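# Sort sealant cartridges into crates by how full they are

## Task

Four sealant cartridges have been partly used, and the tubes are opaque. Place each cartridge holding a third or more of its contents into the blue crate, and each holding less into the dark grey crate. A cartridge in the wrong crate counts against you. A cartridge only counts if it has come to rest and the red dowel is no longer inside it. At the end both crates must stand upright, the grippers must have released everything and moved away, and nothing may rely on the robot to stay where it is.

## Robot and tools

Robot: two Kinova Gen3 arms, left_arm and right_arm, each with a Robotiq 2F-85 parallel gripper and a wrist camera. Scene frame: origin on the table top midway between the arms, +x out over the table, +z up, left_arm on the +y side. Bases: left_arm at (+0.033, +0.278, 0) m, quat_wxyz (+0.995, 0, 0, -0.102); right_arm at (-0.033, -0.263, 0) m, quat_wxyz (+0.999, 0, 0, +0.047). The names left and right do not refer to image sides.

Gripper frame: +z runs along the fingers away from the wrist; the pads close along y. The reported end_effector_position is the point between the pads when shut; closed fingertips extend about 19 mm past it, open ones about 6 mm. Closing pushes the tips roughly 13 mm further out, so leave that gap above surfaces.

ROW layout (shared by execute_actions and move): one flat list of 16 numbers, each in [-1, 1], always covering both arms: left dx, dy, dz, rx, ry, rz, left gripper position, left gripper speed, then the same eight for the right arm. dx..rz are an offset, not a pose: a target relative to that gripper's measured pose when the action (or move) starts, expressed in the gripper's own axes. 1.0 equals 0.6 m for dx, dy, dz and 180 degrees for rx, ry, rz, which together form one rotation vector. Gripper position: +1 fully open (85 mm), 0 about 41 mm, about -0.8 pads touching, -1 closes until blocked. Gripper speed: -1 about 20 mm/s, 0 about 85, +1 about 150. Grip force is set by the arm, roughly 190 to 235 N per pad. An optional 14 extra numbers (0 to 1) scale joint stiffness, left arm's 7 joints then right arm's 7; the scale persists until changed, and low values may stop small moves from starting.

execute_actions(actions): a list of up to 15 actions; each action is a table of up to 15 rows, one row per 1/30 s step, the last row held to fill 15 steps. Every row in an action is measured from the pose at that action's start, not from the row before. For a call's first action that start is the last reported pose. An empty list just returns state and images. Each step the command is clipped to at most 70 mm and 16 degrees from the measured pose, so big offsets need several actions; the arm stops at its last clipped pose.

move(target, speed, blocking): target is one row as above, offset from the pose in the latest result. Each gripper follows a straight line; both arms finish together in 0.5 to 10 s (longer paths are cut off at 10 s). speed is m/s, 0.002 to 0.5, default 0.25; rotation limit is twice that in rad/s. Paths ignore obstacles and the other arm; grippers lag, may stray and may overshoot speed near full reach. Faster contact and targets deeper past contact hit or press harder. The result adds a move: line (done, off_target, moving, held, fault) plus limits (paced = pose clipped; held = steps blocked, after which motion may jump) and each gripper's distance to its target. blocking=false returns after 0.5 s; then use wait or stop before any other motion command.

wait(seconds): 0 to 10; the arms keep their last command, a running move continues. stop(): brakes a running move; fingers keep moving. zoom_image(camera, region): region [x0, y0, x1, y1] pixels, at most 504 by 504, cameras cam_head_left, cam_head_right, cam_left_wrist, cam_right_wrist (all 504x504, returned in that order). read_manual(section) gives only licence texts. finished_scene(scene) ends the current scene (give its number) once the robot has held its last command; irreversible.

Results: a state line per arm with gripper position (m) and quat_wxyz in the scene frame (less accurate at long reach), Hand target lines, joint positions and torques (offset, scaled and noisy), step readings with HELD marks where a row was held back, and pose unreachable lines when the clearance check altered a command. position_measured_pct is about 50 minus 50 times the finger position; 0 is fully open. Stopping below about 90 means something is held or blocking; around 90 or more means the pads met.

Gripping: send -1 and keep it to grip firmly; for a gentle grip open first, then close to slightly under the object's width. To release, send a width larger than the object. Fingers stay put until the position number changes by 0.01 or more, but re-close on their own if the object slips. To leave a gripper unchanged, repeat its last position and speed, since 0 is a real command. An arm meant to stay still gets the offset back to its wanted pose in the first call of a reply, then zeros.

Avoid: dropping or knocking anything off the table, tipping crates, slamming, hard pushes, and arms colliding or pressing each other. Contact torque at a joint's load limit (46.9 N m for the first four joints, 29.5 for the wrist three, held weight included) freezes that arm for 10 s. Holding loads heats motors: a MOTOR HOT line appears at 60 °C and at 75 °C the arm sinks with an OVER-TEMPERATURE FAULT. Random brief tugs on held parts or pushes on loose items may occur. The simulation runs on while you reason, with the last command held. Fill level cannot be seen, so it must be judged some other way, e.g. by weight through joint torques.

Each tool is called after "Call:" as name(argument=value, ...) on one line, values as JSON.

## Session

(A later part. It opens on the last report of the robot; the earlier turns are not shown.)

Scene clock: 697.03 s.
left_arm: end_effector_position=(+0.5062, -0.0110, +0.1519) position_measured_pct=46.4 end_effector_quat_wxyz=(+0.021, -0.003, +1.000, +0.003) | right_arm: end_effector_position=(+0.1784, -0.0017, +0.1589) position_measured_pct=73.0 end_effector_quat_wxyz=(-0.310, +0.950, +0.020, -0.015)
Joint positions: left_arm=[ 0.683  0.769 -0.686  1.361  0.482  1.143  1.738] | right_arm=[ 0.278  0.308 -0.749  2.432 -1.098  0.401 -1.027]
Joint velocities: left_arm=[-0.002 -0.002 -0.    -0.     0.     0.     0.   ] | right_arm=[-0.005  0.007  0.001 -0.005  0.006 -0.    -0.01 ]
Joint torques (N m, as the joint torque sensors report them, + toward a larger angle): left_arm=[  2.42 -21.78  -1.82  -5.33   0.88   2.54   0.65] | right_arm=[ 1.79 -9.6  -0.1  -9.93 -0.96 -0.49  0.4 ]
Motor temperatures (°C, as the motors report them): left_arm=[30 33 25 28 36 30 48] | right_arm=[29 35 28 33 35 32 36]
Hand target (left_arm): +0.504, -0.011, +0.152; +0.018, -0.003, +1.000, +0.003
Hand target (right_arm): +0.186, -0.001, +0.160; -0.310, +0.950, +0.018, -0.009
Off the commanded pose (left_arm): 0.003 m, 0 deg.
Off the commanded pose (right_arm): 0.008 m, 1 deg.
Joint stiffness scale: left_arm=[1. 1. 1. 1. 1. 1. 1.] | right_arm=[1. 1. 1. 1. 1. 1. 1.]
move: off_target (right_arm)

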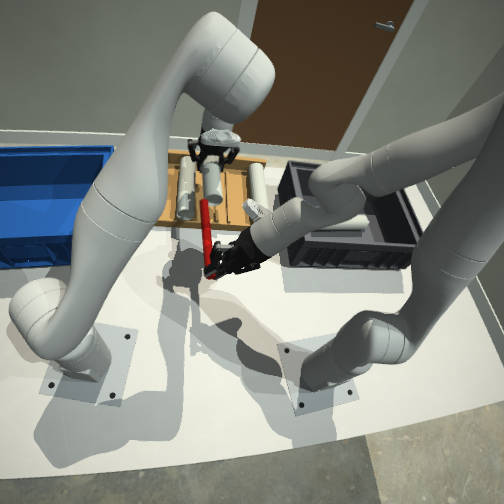

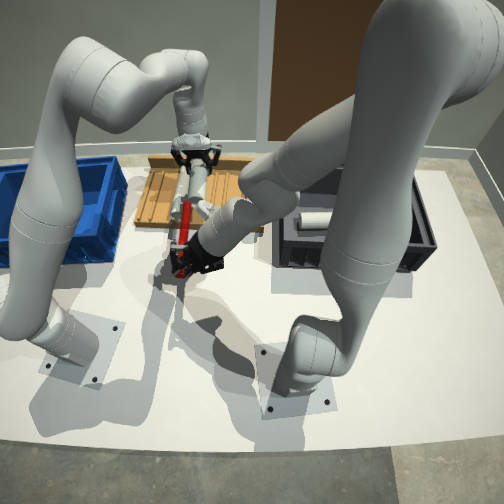

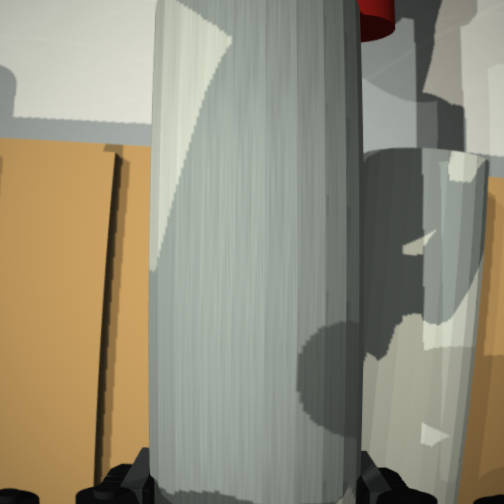

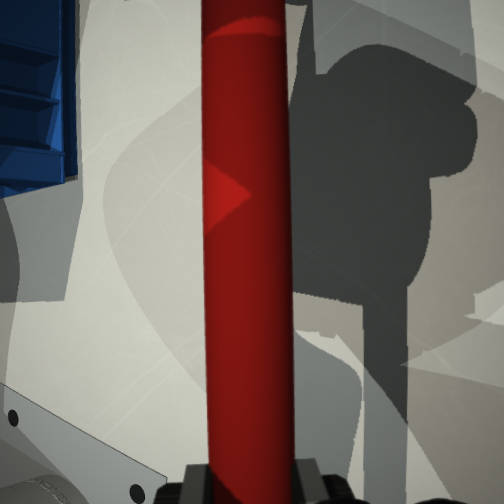

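Call:
move(target=[-0.012, -0.082, 0.1, 0, 0, 0.02, -1, 0.5, -0.047, 0.136, 0.136, -0.2, 0, 0, -1, 0.5], speed=0.2)

Call:
move(target=[0, 0, 0.05, 0, 0, 0, -1, 0.5, 0, 0, 0.03, 0, 0, 0, -1, 0.5], speed=0.08)

Call:
move(target=[0, 0, 0, 0, 0, 0, 1, 0.5, 0, 0, 0, 0, 0, 0, 1, 0.5])

Call:
move(target=[0, 0, -0.15, 0, 0, 0, 1, 0.5, 0, 0, -0.2, 0, 0, 0, 1, 0.5], speed=0.2)

Scene clock: 737.20 s.
left_arm: end_effector_position=(+0.5169, -0.0539, +0.0938) position_measured_pct=46.4 end_effector_quat_wxyz=(+0.021, +0.029, +0.999, +0.008) | right_arm: end_effector_position=(+0.1486, -0.0185, +0.0467) position_measured_pct=73.0 end_effector_quat_wxyz=(-0.007, +1.000, +0.024, -0.007)
Joint positions: left_arm=[ 0.686  0.901 -0.624  1.279  0.505  1.087  1.745] | right_arm=[-0.976  0.499  0.1    2.314 -0.208  0.335 -2.308]
Joint velocities: left_arm=[ 0.     0.002  0.    -0.     0.     0.    -0.   ] | right_arm=[-0.017  0.005  0.007 -0.001  0.001 -0.001  0.001]
Joint torques (N m, as the joint torque sensors report them, + toward a larger angle): left_arm=[  0.05 -24.1   -4.78  -7.92  -0.29   0.01   0.25] | right_arm=[  1.12 -12.22   0.78  -2.68  -0.1    0.23  -0.03]
Motor temperatures (°C, as the motors report them): left_arm=[30 33 25 28 36 30 48] | right_arm=[29 35 28 33 35 32 36]
Hand target (left_arm): +0.516, -0.060, +0.092; +0.021, +0.028, +0.999, +0.004
Hand target (right_arm): +0.149, -0.019, +0.046; -0.004, +1.000, +0.025, -0.008
Off the commanded pose (left_arm): 0.006 m, 1 deg.
Off the commanded pose (right_arm): 0.003 m, 1 deg.
Joint stiffness scale: left_arm=[1. 1. 1. 1. 1. 1. 1.] | right_arm=[1. 1. 1. 1. 1. 1. 1.]
move: off_target (left_arm)

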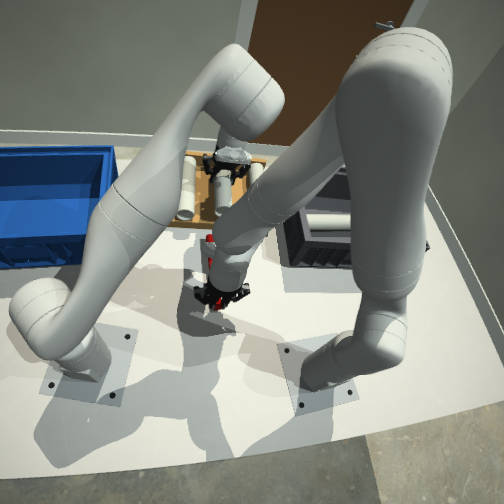

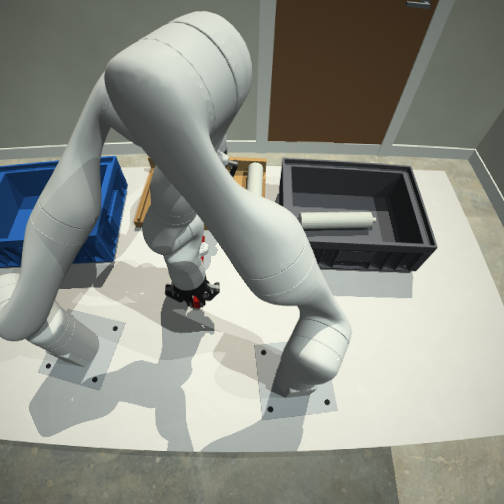

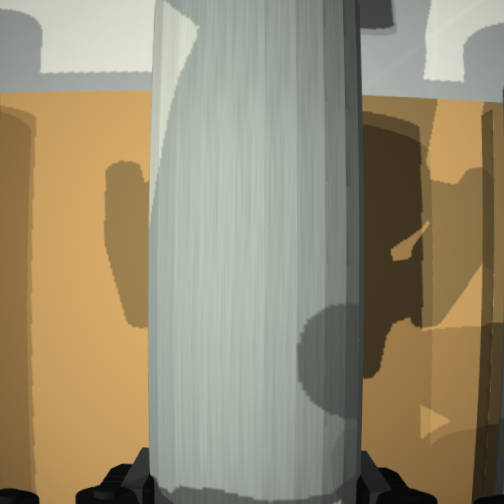

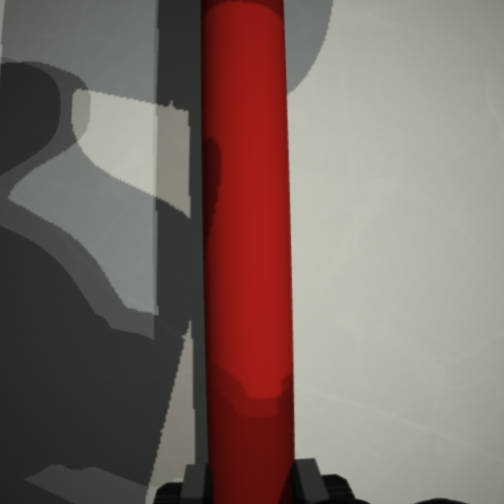

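Scene clock: 738.03 s.
left_arm: end_effector_position=(+0.5195, -0.0526, +0.0675) position_measured_pct=46.4 end_effector_quat_wxyz=(+0.023, +0.029, +0.999, +0.010) | right_arm: end_effector_position=(+0.1495, -0.0177, +0.0302) position_measured_pct=73.0 end_effector_quat_wxyz=(-0.007, +1.000, +0.025, -0.006)
Joint positions: left_arm=[ 0.676  0.935 -0.603  1.298  0.513  1.03   1.738] | right_arm=[-0.955  0.55   0.072  2.322 -0.208  0.272 -2.308]
Joint velocities: left_arm=[-0.005 -0.     0.005  0.    -0.    -0.002 -0.   ] | right_arm=[ 0.005  0.005 -0.002 -0.001  0.    -0.001  0.002]
Joint torques (N m, as the joint torque sensors report them, + toward a larger angle): left_arm=[  0.24 -24.64  -4.58  -7.42  -0.18  -0.12   0.19] | right_arm=[ -0.09 -12.98   1.05  -2.82  -0.12   0.23   0.12]
Motor temperatures (°C, as the motors report them): left_arm=[30 33 25 28 36 30 48] | right_arm=[29 35 28 33 35 32 36]
Hand target (left_arm): +0.518, -0.053, +0.064; +0.021, +0.029, +0.999, +0.008
Hand target (right_arm): +0.148, -0.018, +0.029; -0.007, +1.000, +0.024, -0.007
Off the commanded pose (left_arm): 0.004 m, 0 deg.
Off the commanded pose (right_arm): 0.002 m, 0 deg.
Joint stiffness scale: left_arm=[1. 1. 1. 1. 1. 1. 1.] | right_arm=[1. 1. 1. 1. 1. 1. 1.]
move: off_target (left_arm)

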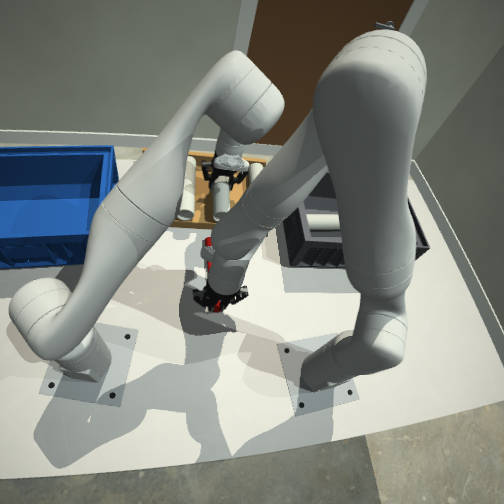

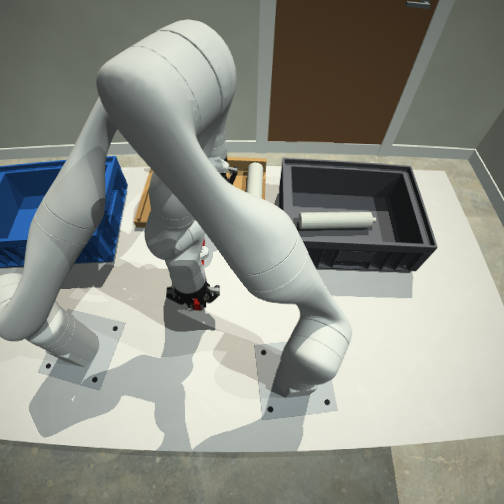

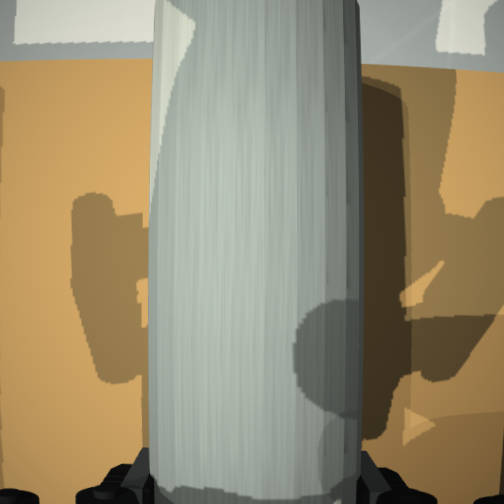

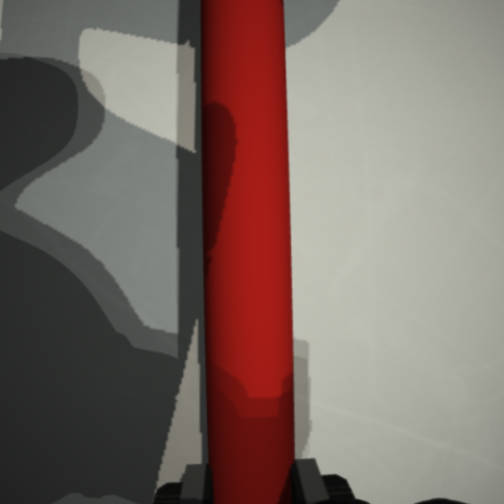

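Scene clock: 739.00 s.
left_arm: end_effector_position=(+0.5195, -0.0526, +0.0675) position_measured_pct=0.0 end_effector_quat_wxyz=(+0.023, +0.029, +0.999, +0.010) | right_arm: end_effector_position=(+0.1495, -0.0177, +0.0302) position_measured_pct=0.0 end_effector_quat_wxyz=(-0.007, +1.000, +0.025, -0.006)
Joint positions: left_arm=[ 0.676  0.935 -0.603  1.298  0.513  1.03   1.738] | right_arm=[-0.955  0.55   0.072  2.322 -0.208  0.272 -2.308]
Joint velocities: left_arm=[-0.001  0.002  0.001 -0.    -0.    -0.001  0.   ] | right_arm=[-0.     0.    -0.    -0.     0.     0.001 -0.001]
Joint torques (N m, as the joint torque sensors report them, + toward a larger angle): left_arm=[ -0.01 -23.31  -4.52  -7.08  -0.05  -0.06   0.2 ] | right_arm=[  0.2  -12.57   0.85  -2.39   0.12   0.28   0.35]
Motor temperatures (°C, as the motors report them): left_arm=[30 33 25 28 36 30 48] | right_arm=[29 35 28 33 35 32 36]
Hand target (left_arm): +0.520, -0.053, +0.068; +0.023, +0.029, +0.999, +0.010
Hand target (right_arm): +0.150, -0.018, +0.030; -0.007, +1.000, +0.025, -0.006
Off the commanded pose (left_arm): 0.000 m, 0 deg.
Off the commanded pose (right_arm): 0.000 m, 0 deg.
Joint stiffness scale: left_arm=[1. 1. 1. 1. 1. 1. 1.] | right_arm=[1. 1. 1. 1. 1. 1. 1.]
move: done

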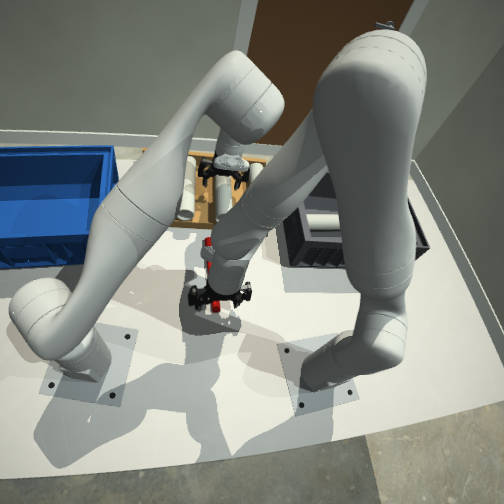

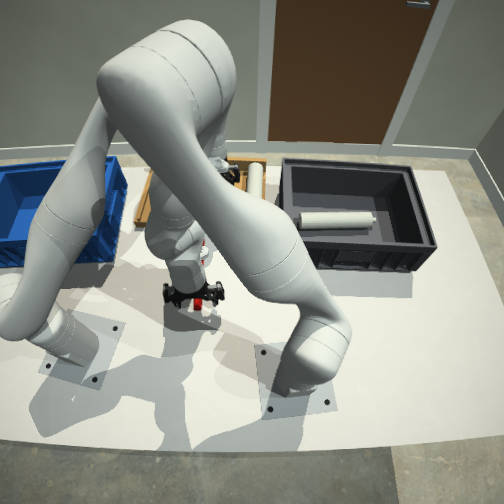

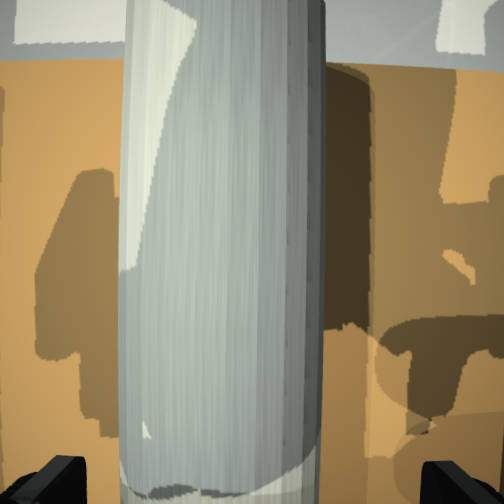

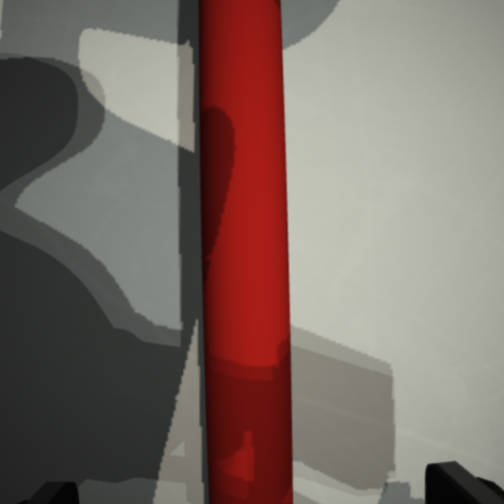

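Scene clock: 740.17 s.
left_arm: end_effector_position=(+0.5141, -0.0559, +0.1537) position_measured_pct=0.0 end_effector_quat_wxyz=(+0.021, +0.030, +0.999, +0.008) | right_arm: end_effector_position=(+0.1498, -0.0188, +0.1485) position_measured_pct=0.0 end_effector_quat_wxyz=(-0.008, +1.000, +0.024, -0.009)
Joint positions: left_arm=[ 0.698  0.831 -0.655  1.213  0.467  1.216  1.776] | right_arm=[-1.035  0.229  0.17   2.192 -0.094  0.723 -2.415]
Joint velocities: left_arm=[ 0.002  0.001 -0.004 -0.     0.     0.001 -0.   ] | right_arm=[-0.001 -0.007 -0.     0.     0.001 -0.001 -0.   ]
Joint torques (N m, as the joint torque sensors report them, + toward a larger angle): left_arm=[ -0.1  -22.83  -4.12  -7.85  -0.14  -0.04   0.09] | right_arm=[  0.27 -10.02   0.5   -5.73  -0.13   0.2    0.2 ]
Motor temperatures (°C, as the motors report them): left_arm=[30 33 25 28 36 30 48] | right_arm=[29 35 28 33 35 32 36]
Hand target (left_arm): +0.515, -0.055, +0.157; +0.023, +0.029, +0.999, +0.010
Hand target (right_arm): +0.151, -0.019, +0.150; -0.007, +1.000, +0.025, -0.007
Off the commanded pose (left_arm): 0.004 m, 0 deg.
Off the commanded pose (right_arm): 0.002 m, 0 deg.
Joint stiffness scale: left_arm=[1. 1. 1. 1. 1. 1. 1.] | right_arm=[1. 1. 1. 1. 1. 1. 1.]
move: off_target (left_arm)

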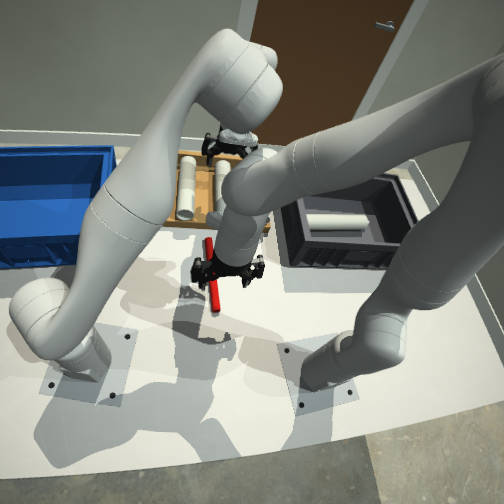

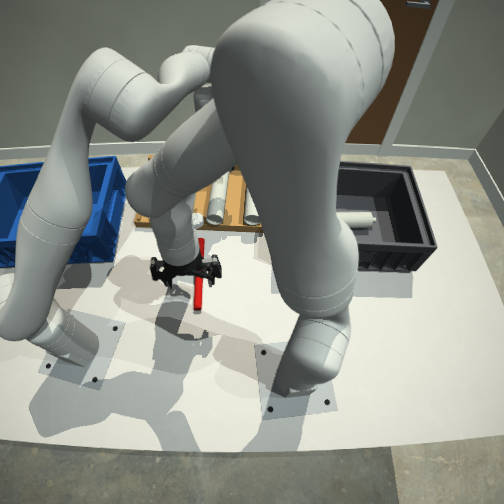

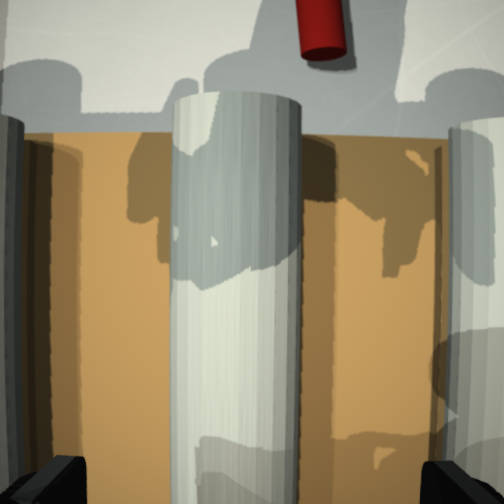

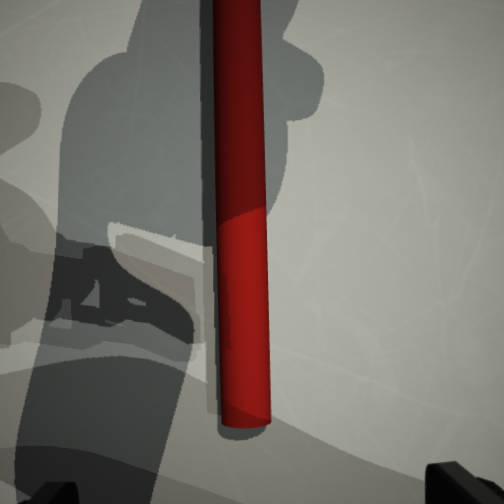

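Call:
move(target=[0, -0.19, 0, 0.06, 0, 0, 1, 0.5, 0, 0, 0, 0, 0, 0, 1, 0.5], speed=0.2)

Scene clock: 754.20 s.
left_arm: end_effector_position=(+0.5082, -0.1643, +0.1531) position_measured_pct=0.0 end_effector_quat_wxyz=(+0.019, +0.034, +0.996, -0.082) | right_arm: end_effector_position=(+0.1498, -0.0186, +0.1487) position_measured_pct=0.0 end_effector_quat_wxyz=(-0.008, +1.000, +0.024, -0.009)
Joint positions: left_arm=[ 0.703  0.886 -0.566  1.073  0.596  1.205  1.851] | right_arm=[-1.036  0.228  0.17   2.192 -0.094  0.724 -2.415]
Joint velocities: left_arm=[-0.     0.007  0.002 -0.003  0.    -0.001  0.   ] | right_arm=[ 0.    -0.     0.     0.001 -0.    -0.001  0.   ]
Joint torques (N m, as the joint torque sensors report them, + toward a larger angle): left_arm=[ -0.29 -24.98  -3.67  -8.28   0.14  -0.19   0.16] | right_arm=[-0.03 -9.94  1.   -5.6   0.3   0.23  0.25]
Motor temperatures (°C, as the motors report them): left_arm=[30 33 25 28 36 30 48] | right_arm=[29 35 28 33 35 32 36]
Hand target (left_arm): +0.507, -0.170, +0.152; +0.018, +0.032, +0.996, -0.086
Hand target (right_arm): +0.150, -0.019, +0.149; -0.008, +1.000, +0.024, -0.009
Off the commanded pose (left_arm): 0.006 m, 1 deg.
Off the commanded pose (right_arm): 0.000 m, 0 deg.
Joint stiffness scale: left_arm=[1. 1. 1. 1. 1. 1. 1.] | right_arm=[1. 1. 1. 1. 1. 1. 1.]
move: off_target (left_arm)

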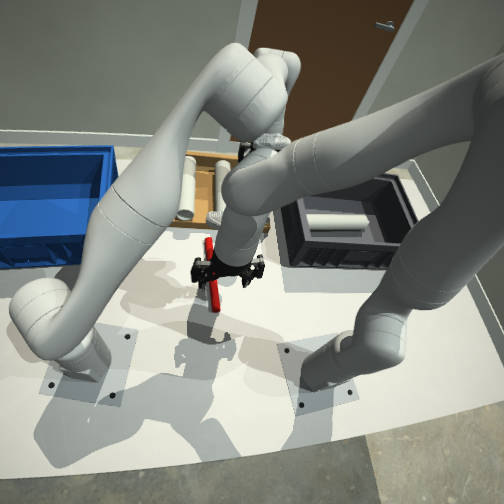

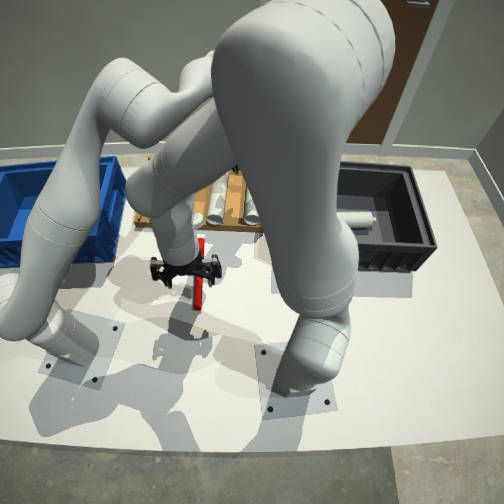

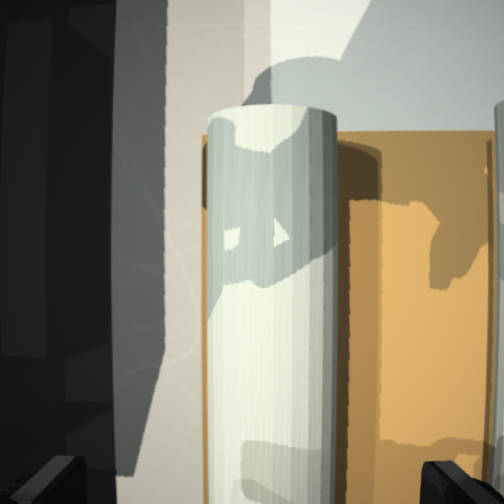

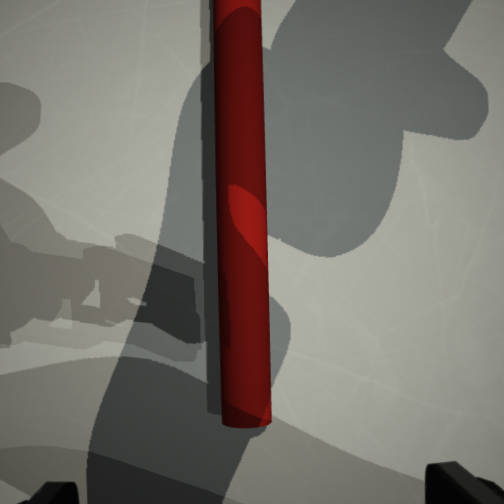

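Call:
move(target=[0, 0.012, 0.162, 0, 0, 0, 0.6, 0.5, 0, 0, 0, 0, 0, 0, 1, 0.5], speed=0.12)

Call:
move(target=[0, 0, 0, 0, 0, 0, -1, 0.5, 0, 0, 0, 0, 0, 0, 1, 0.5])

Call:
move(target=[0, 0, -0.28, 0, 0, 0, -1, 0.5, 0, 0, 0, 0, 0, 0, 1, 0.5], speed=0.2)

Scene clock: 765.60 s.
left_arm: end_effector_position=(+0.5122, -0.1650, +0.1335) position_measured_pct=19.8 end_effector_quat_wxyz=(+0.024, +0.033, +0.996, -0.081) | right_arm: end_effector_position=(+0.1498, -0.0186, +0.1487) position_measured_pct=0.0 end_effector_quat_wxyz=(-0.008, +1.000, +0.024, -0.009)
Joint positions: left_arm=[ 0.703  0.908 -0.559  1.094  0.602  1.156  1.841] | right_arm=[-1.036  0.228  0.17   2.192 -0.094  0.724 -2.415]
Joint velocities: left_arm=[ 0.001  0.001  0.001 -0.    -0.    -0.    -0.   ] | right_arm=[-0.    -0.     0.    -0.    -0.    -0.001  0.001]
Joint torques (N m, as the joint torque sensors report them, + toward a larger angle): left_arm=[  0.11 -24.72  -3.41  -8.4    0.37  -0.24   0.03] | right_arm=[  0.61 -10.14   0.6   -5.56   0.39   0.04   0.09]
Motor temperatures (°C, as the motors report them): left_arm=[30 34 25 28 36 30 48] | right_arm=[29 35 28 33 35 32 36]
Hand target (left_arm): +0.512, -0.165, +0.136; +0.024, +0.033, +0.996, -0.081
Hand target (right_arm): +0.150, -0.019, +0.149; -0.008, +1.000, +0.024, -0.009
Off the commanded pose (left_arm): 0.078 m, 1 deg; position clipped at the last step of the last action.
Off the commanded pose (right_arm): 0.000 m, 0 deg.
Joint stiffness scale: left_arm=[1. 1. 1. 1. 1. 1. 1.] | right_arm=[1. 1. 1. 1. 1. 1. 1.]
move: held (left_arm); limits=paced,held; held on 23 of 32 steps (left_arm), including the last (left_arm)
pose unreachable (left arm): on one or more control steps of this call, first in action 0 (counted from 0), this arm could not follow its commanded pose, so it was not sent that pose on those steps. On the call's last step it was still not sent that pose. It may still have moved: this result reports where it is.
cause: the commanded pose would bring a part of the arm too close to another arm (a part of this arm just beyond joint 4 (elbow) and a part of the other arm just beyond its joint 6 (wrist pitch)).

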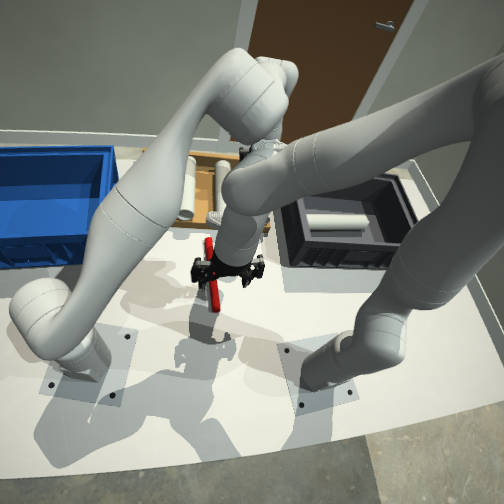

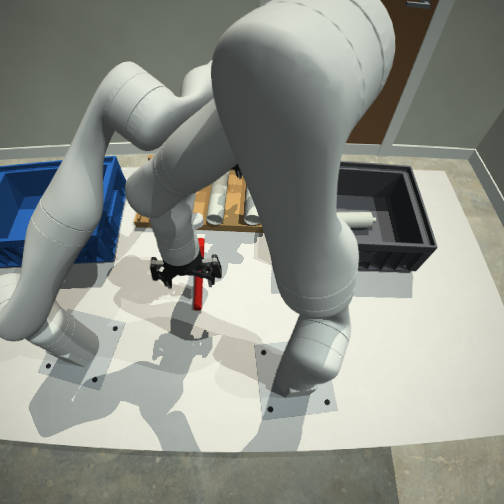

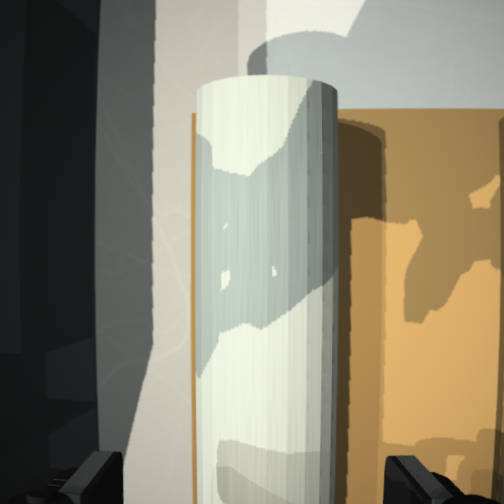

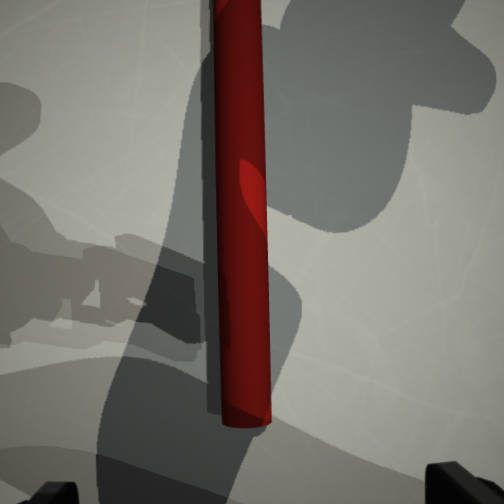

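Scene clock: 766.47 s.
left_arm: end_effector_position=(+0.5122, -0.1650, +0.1335) position_measured_pct=91.7 end_effector_quat_wxyz=(+0.024, +0.033, +0.996, -0.081) | right_arm: end_effector_position=(+0.1498, -0.0186, +0.1487) position_measured_pct=0.0 end_effector_quat_wxyz=(-0.008, +1.000, +0.024, -0.009)
Joint positions: left_arm=[ 0.703  0.908 -0.559  1.094  0.602  1.156  1.841] | right_arm=[-1.036  0.228  0.17   2.192 -0.094  0.724 -2.415]
Joint velocities: left_arm=[ 0.     0.002  0.    -0.     0.    -0.    -0.   ] | right_arm=[-0.     0.001  0.    -0.001  0.    -0.     0.001]
Joint torques (N m, as the joint torque sensors report them, + toward a larger angle): left_arm=[ -0.11 -24.83  -3.46  -8.17   0.06  -0.19   0.16] | right_arm=[  0.25 -10.35   0.55  -5.84   0.25   0.24   0.33]
Motor temperatures (°C, as the motors report them): left_arm=[30 34 25 28 36 30 48] | right_arm=[29 35 28 33 35 32 36]
Hand target (left_arm): +0.512, -0.165, +0.133; +0.024, +0.033, +0.996, -0.081
Hand target (right_arm): +0.150, -0.019, +0.149; -0.008, +1.000, +0.024, -0.009
Off the commanded pose (left_arm): 0.000 m, 0 deg.
Off the commanded pose (right_arm): 0.000 m, 0 deg.
Joint stiffness scale: left_arm=[1. 1. 1. 1. 1. 1. 1.] | right_arm=[1. 1. 1. 1. 1. 1. 1.]
move: done

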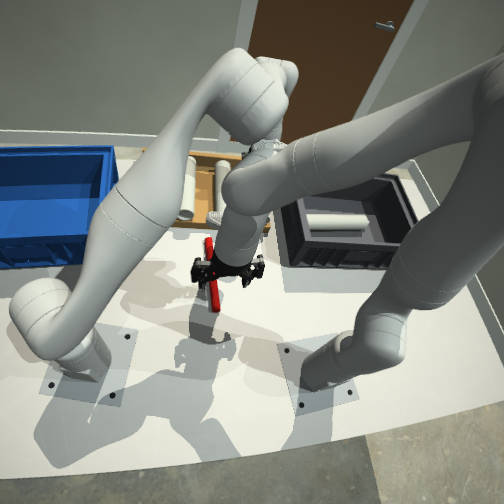

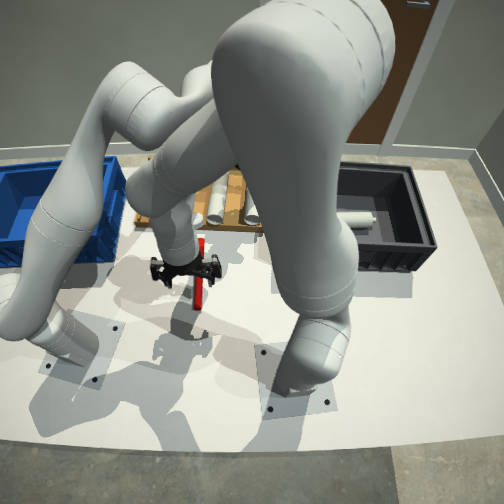

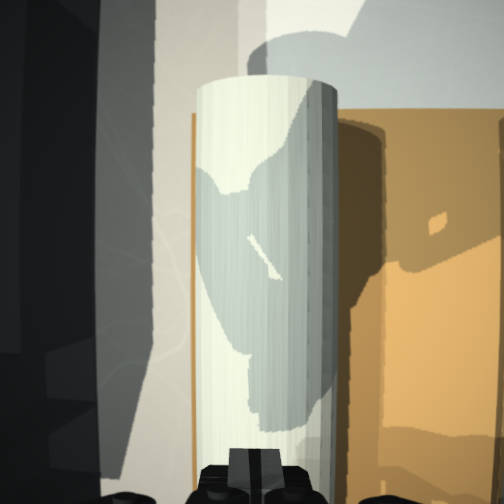

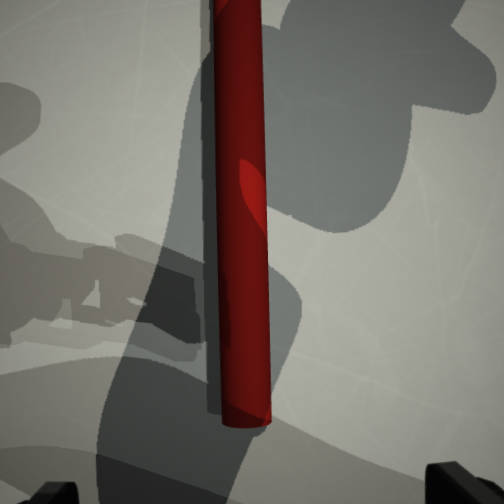

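Scene clock: 767.80 s.
left_arm: end_effector_position=(+0.5025, -0.1419, +0.2960) position_measured_pct=91.7 end_effector_quat_wxyz=(+0.021, +0.038, +0.996, -0.083) | right_arm: end_effector_position=(+0.1498, -0.0186, +0.1487) position_measured_pct=0.0 end_effector_quat_wxyz=(-0.008, +1.000, +0.024, -0.009)
Joint positions: left_arm=[ 0.672  0.754 -0.62   0.861  0.548  1.521  1.914] | right_arm=[-1.036  0.228  0.17   2.192 -0.094  0.724 -2.415]
Joint velocities: left_arm=[-0.002 -0.    -0.001 -0.002  0.     0.001  0.   ] | right_arm=[-0.001  0.     0.    -0.     0.     0.001  0.003]
Joint torques (N m, as the joint torque sensors report them, + toward a larger angle): left_arm=[ -0.06 -23.3   -3.09  -8.84   0.26   0.04   0.09] | right_arm=[  0.43 -10.14   0.75  -6.05   0.2    0.27   0.15]
Motor temperatures (°C, as the motors report them): left_arm=[30 34 25 28 36 30 48] | right_arm=[29 35 28 33 35 32 36]
Hand target (left_arm): +0.505, -0.138, +0.299; +0.024, +0.033, +0.996, -0.081
Hand target (right_arm): +0.150, -0.019, +0.149; -0.008, +1.000, +0.024, -0.009
Off the commanded pose (left_arm): 0.006 m, 1 deg.
Off the commanded pose (right_arm): 0.000 m, 0 deg.
Joint stiffness scale: left_arm=[1. 1. 1. 1. 1. 1. 1.] | right_arm=[1. 1. 1. 1. 1. 1. 1.]
move: off_target (left_arm)

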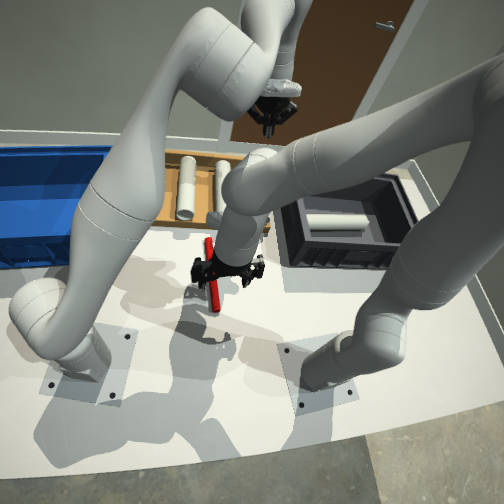

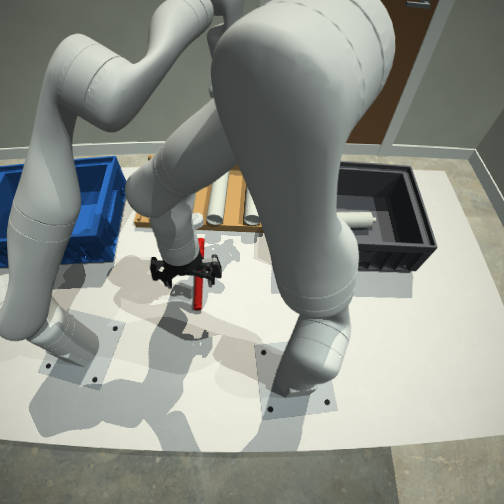

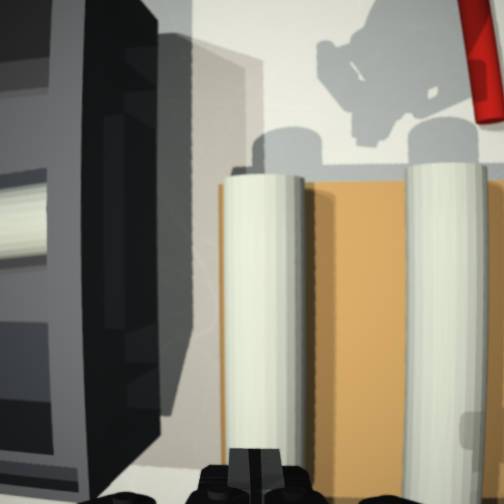

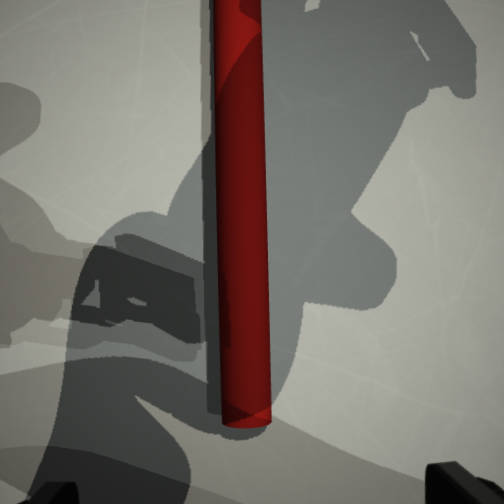

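Call:
move(target=[0, 0, 0, 0, 0, 0, 0.6, 0.5, 0.167, 0.717, -0.167, 0, 0, 0, 1, 0.5], speed=0.4)

Call:
move(target=[0, 0.016, 0.403, 0, 0, 0, 0.6, 0.5, 0, 0, 0, 0, 0, 0, 1, 0.5], speed=0.2)

Scene clock: 783.33 s.
left_arm: end_effector_position=(+0.5026, -0.1418, +0.2960) position_measured_pct=19.8 end_effector_quat_wxyz=(+0.021, +0.038, +0.996, -0.083) | right_arm: end_effector_position=(+0.2728, -0.4479, +0.2418) position_measured_pct=0.0 end_effector_quat_wxyz=(-0.002, +1.000, +0.024, -0.007)
Joint positions: left_arm=[ 0.671  0.754 -0.62   0.861  0.548  1.521  1.914] | right_arm=[-0.177  0.28   0.942  1.874 -0.244  1.126 -0.76 ]
Joint velocities: left_arm=[-0.     0.001  0.     0.    -0.     0.    -0.   ] | right_arm=[0.008 0.002 0.    0.    0.001 0.    0.002]
Joint torques (N m, as the joint torque sensors report them, + toward a larger angle): left_arm=[ -0.3  -23.26  -2.85  -8.73   0.2   -0.12   0.14] | right_arm=[-0.7  -9.35  2.6  -8.01  0.2   0.31  0.65]
Motor temperatures (°C, as the motors report them): left_arm=[30 34 25 28 36 30 48] | right_arm=[29 35 28 33 35 32 36]
Hand target (left_arm): +0.502, -0.142, +0.296; +0.021, +0.038, +0.996, -0.083
Hand target (right_arm): +0.274, -0.446, +0.242; -0.005, +1.000, +0.025, -0.008
Off the commanded pose (left_arm): 0.000 m, 0 deg.
Off the commanded pose (right_arm): 0.004 m, 1 deg.
Joint stiffness scale: left_arm=[1. 1. 1. 1. 1. 1. 1.] | right_arm=[1. 1. 1. 1. 1. 1. 1.]
move: off_target (right_arm); limits=paced

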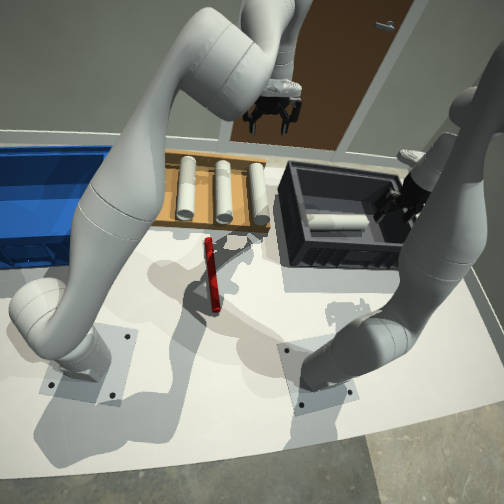

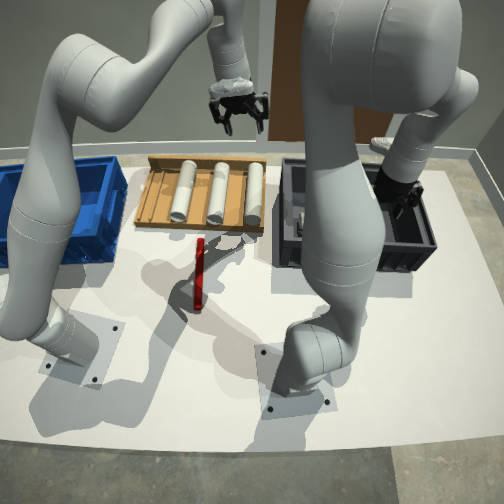

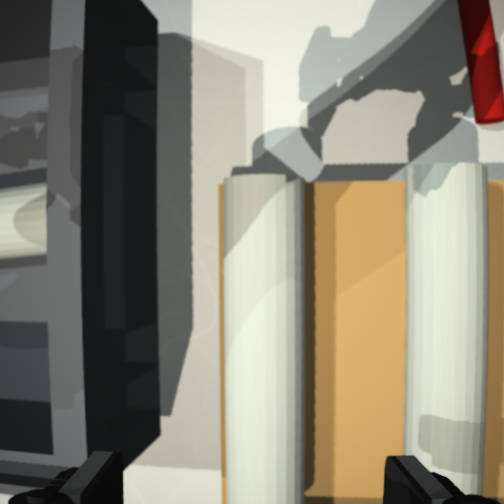

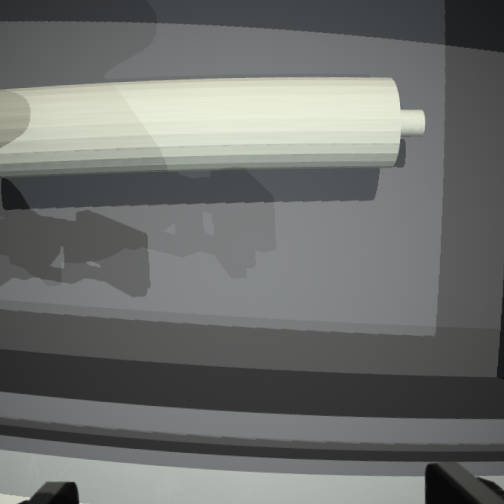

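Scene clock: 785.10 s.
left_arm: end_effector_position=(+0.5129, -0.1703, +0.0588) position_measured_pct=19.8 end_effector_quat_wxyz=(+0.023, +0.037, +0.996, -0.080) | right_arm: end_effector_position=(+0.2728, -0.4479, +0.2418) position_measured_pct=0.0 end_effector_quat_wxyz=(-0.002, +1.000, +0.024, -0.007)
Joint positions: left_arm=[ 0.694  1.004 -0.515  1.143  0.641  1.019  1.794] | right_arm=[-0.176  0.28   0.942  1.874 -0.244  1.126 -0.76 ]
Joint velocities: left_arm=[-0.002  0.002  0.003 -0.    -0.    -0.     0.   ] | right_arm=[ 0.001  0.    -0.    -0.001  0.    -0.     0.002]
Joint torques (N m, as the joint torque sensors report them, + toward a larger angle): left_arm=[ -0.34 -25.72  -3.42  -7.72   0.16  -0.1    0.1 ] | right_arm=[ 0.18 -9.33  2.39 -7.77  0.01  0.17  0.24]
Motor temperatures (°C, as the motors report them): left_arm=[30 34 25 28 36 30 48] | right_arm=[29 35 28 33 35 32 36]
Hand target (left_arm): +0.513, -0.172, +0.056; +0.022, +0.037, +0.996, -0.083
Hand target (right_arm): +0.273, -0.448, +0.242; -0.002, +1.000, +0.024, -0.007
Off the commanded pose (left_arm): 0.004 m, 0 deg.
Off the commanded pose (right_arm): 0.000 m, 0 deg.
Joint stiffness scale: left_arm=[1. 1. 1. 1. 1. 1. 1.] | right_arm=[1. 1. 1. 1. 1. 1. 1.]
move: off_target (left_arm)

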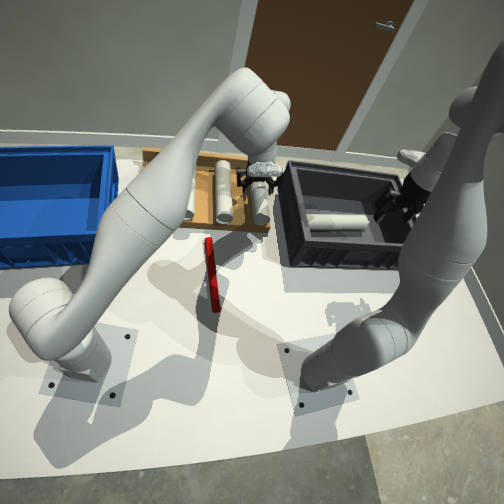

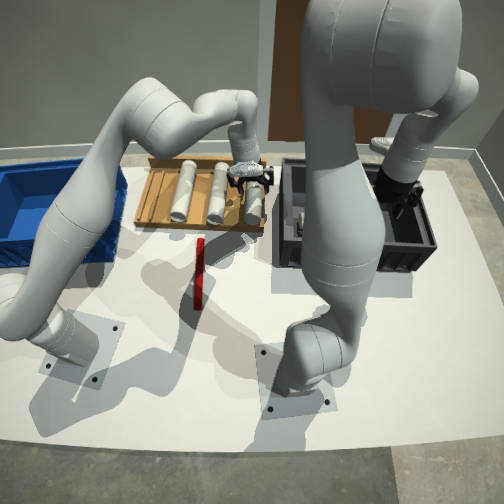

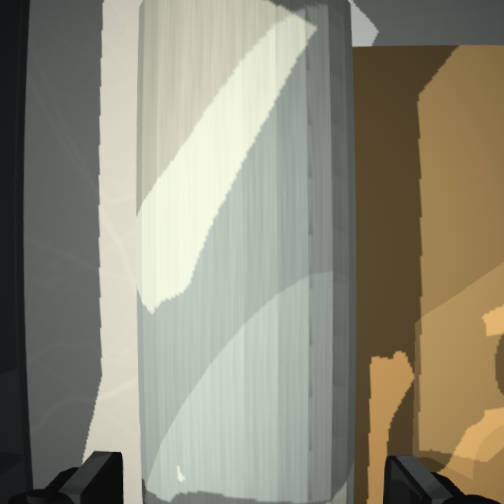

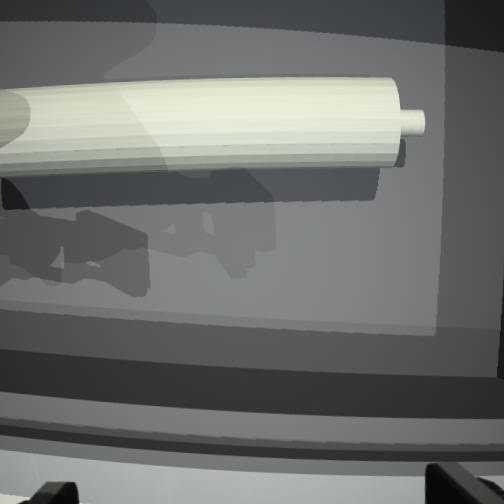

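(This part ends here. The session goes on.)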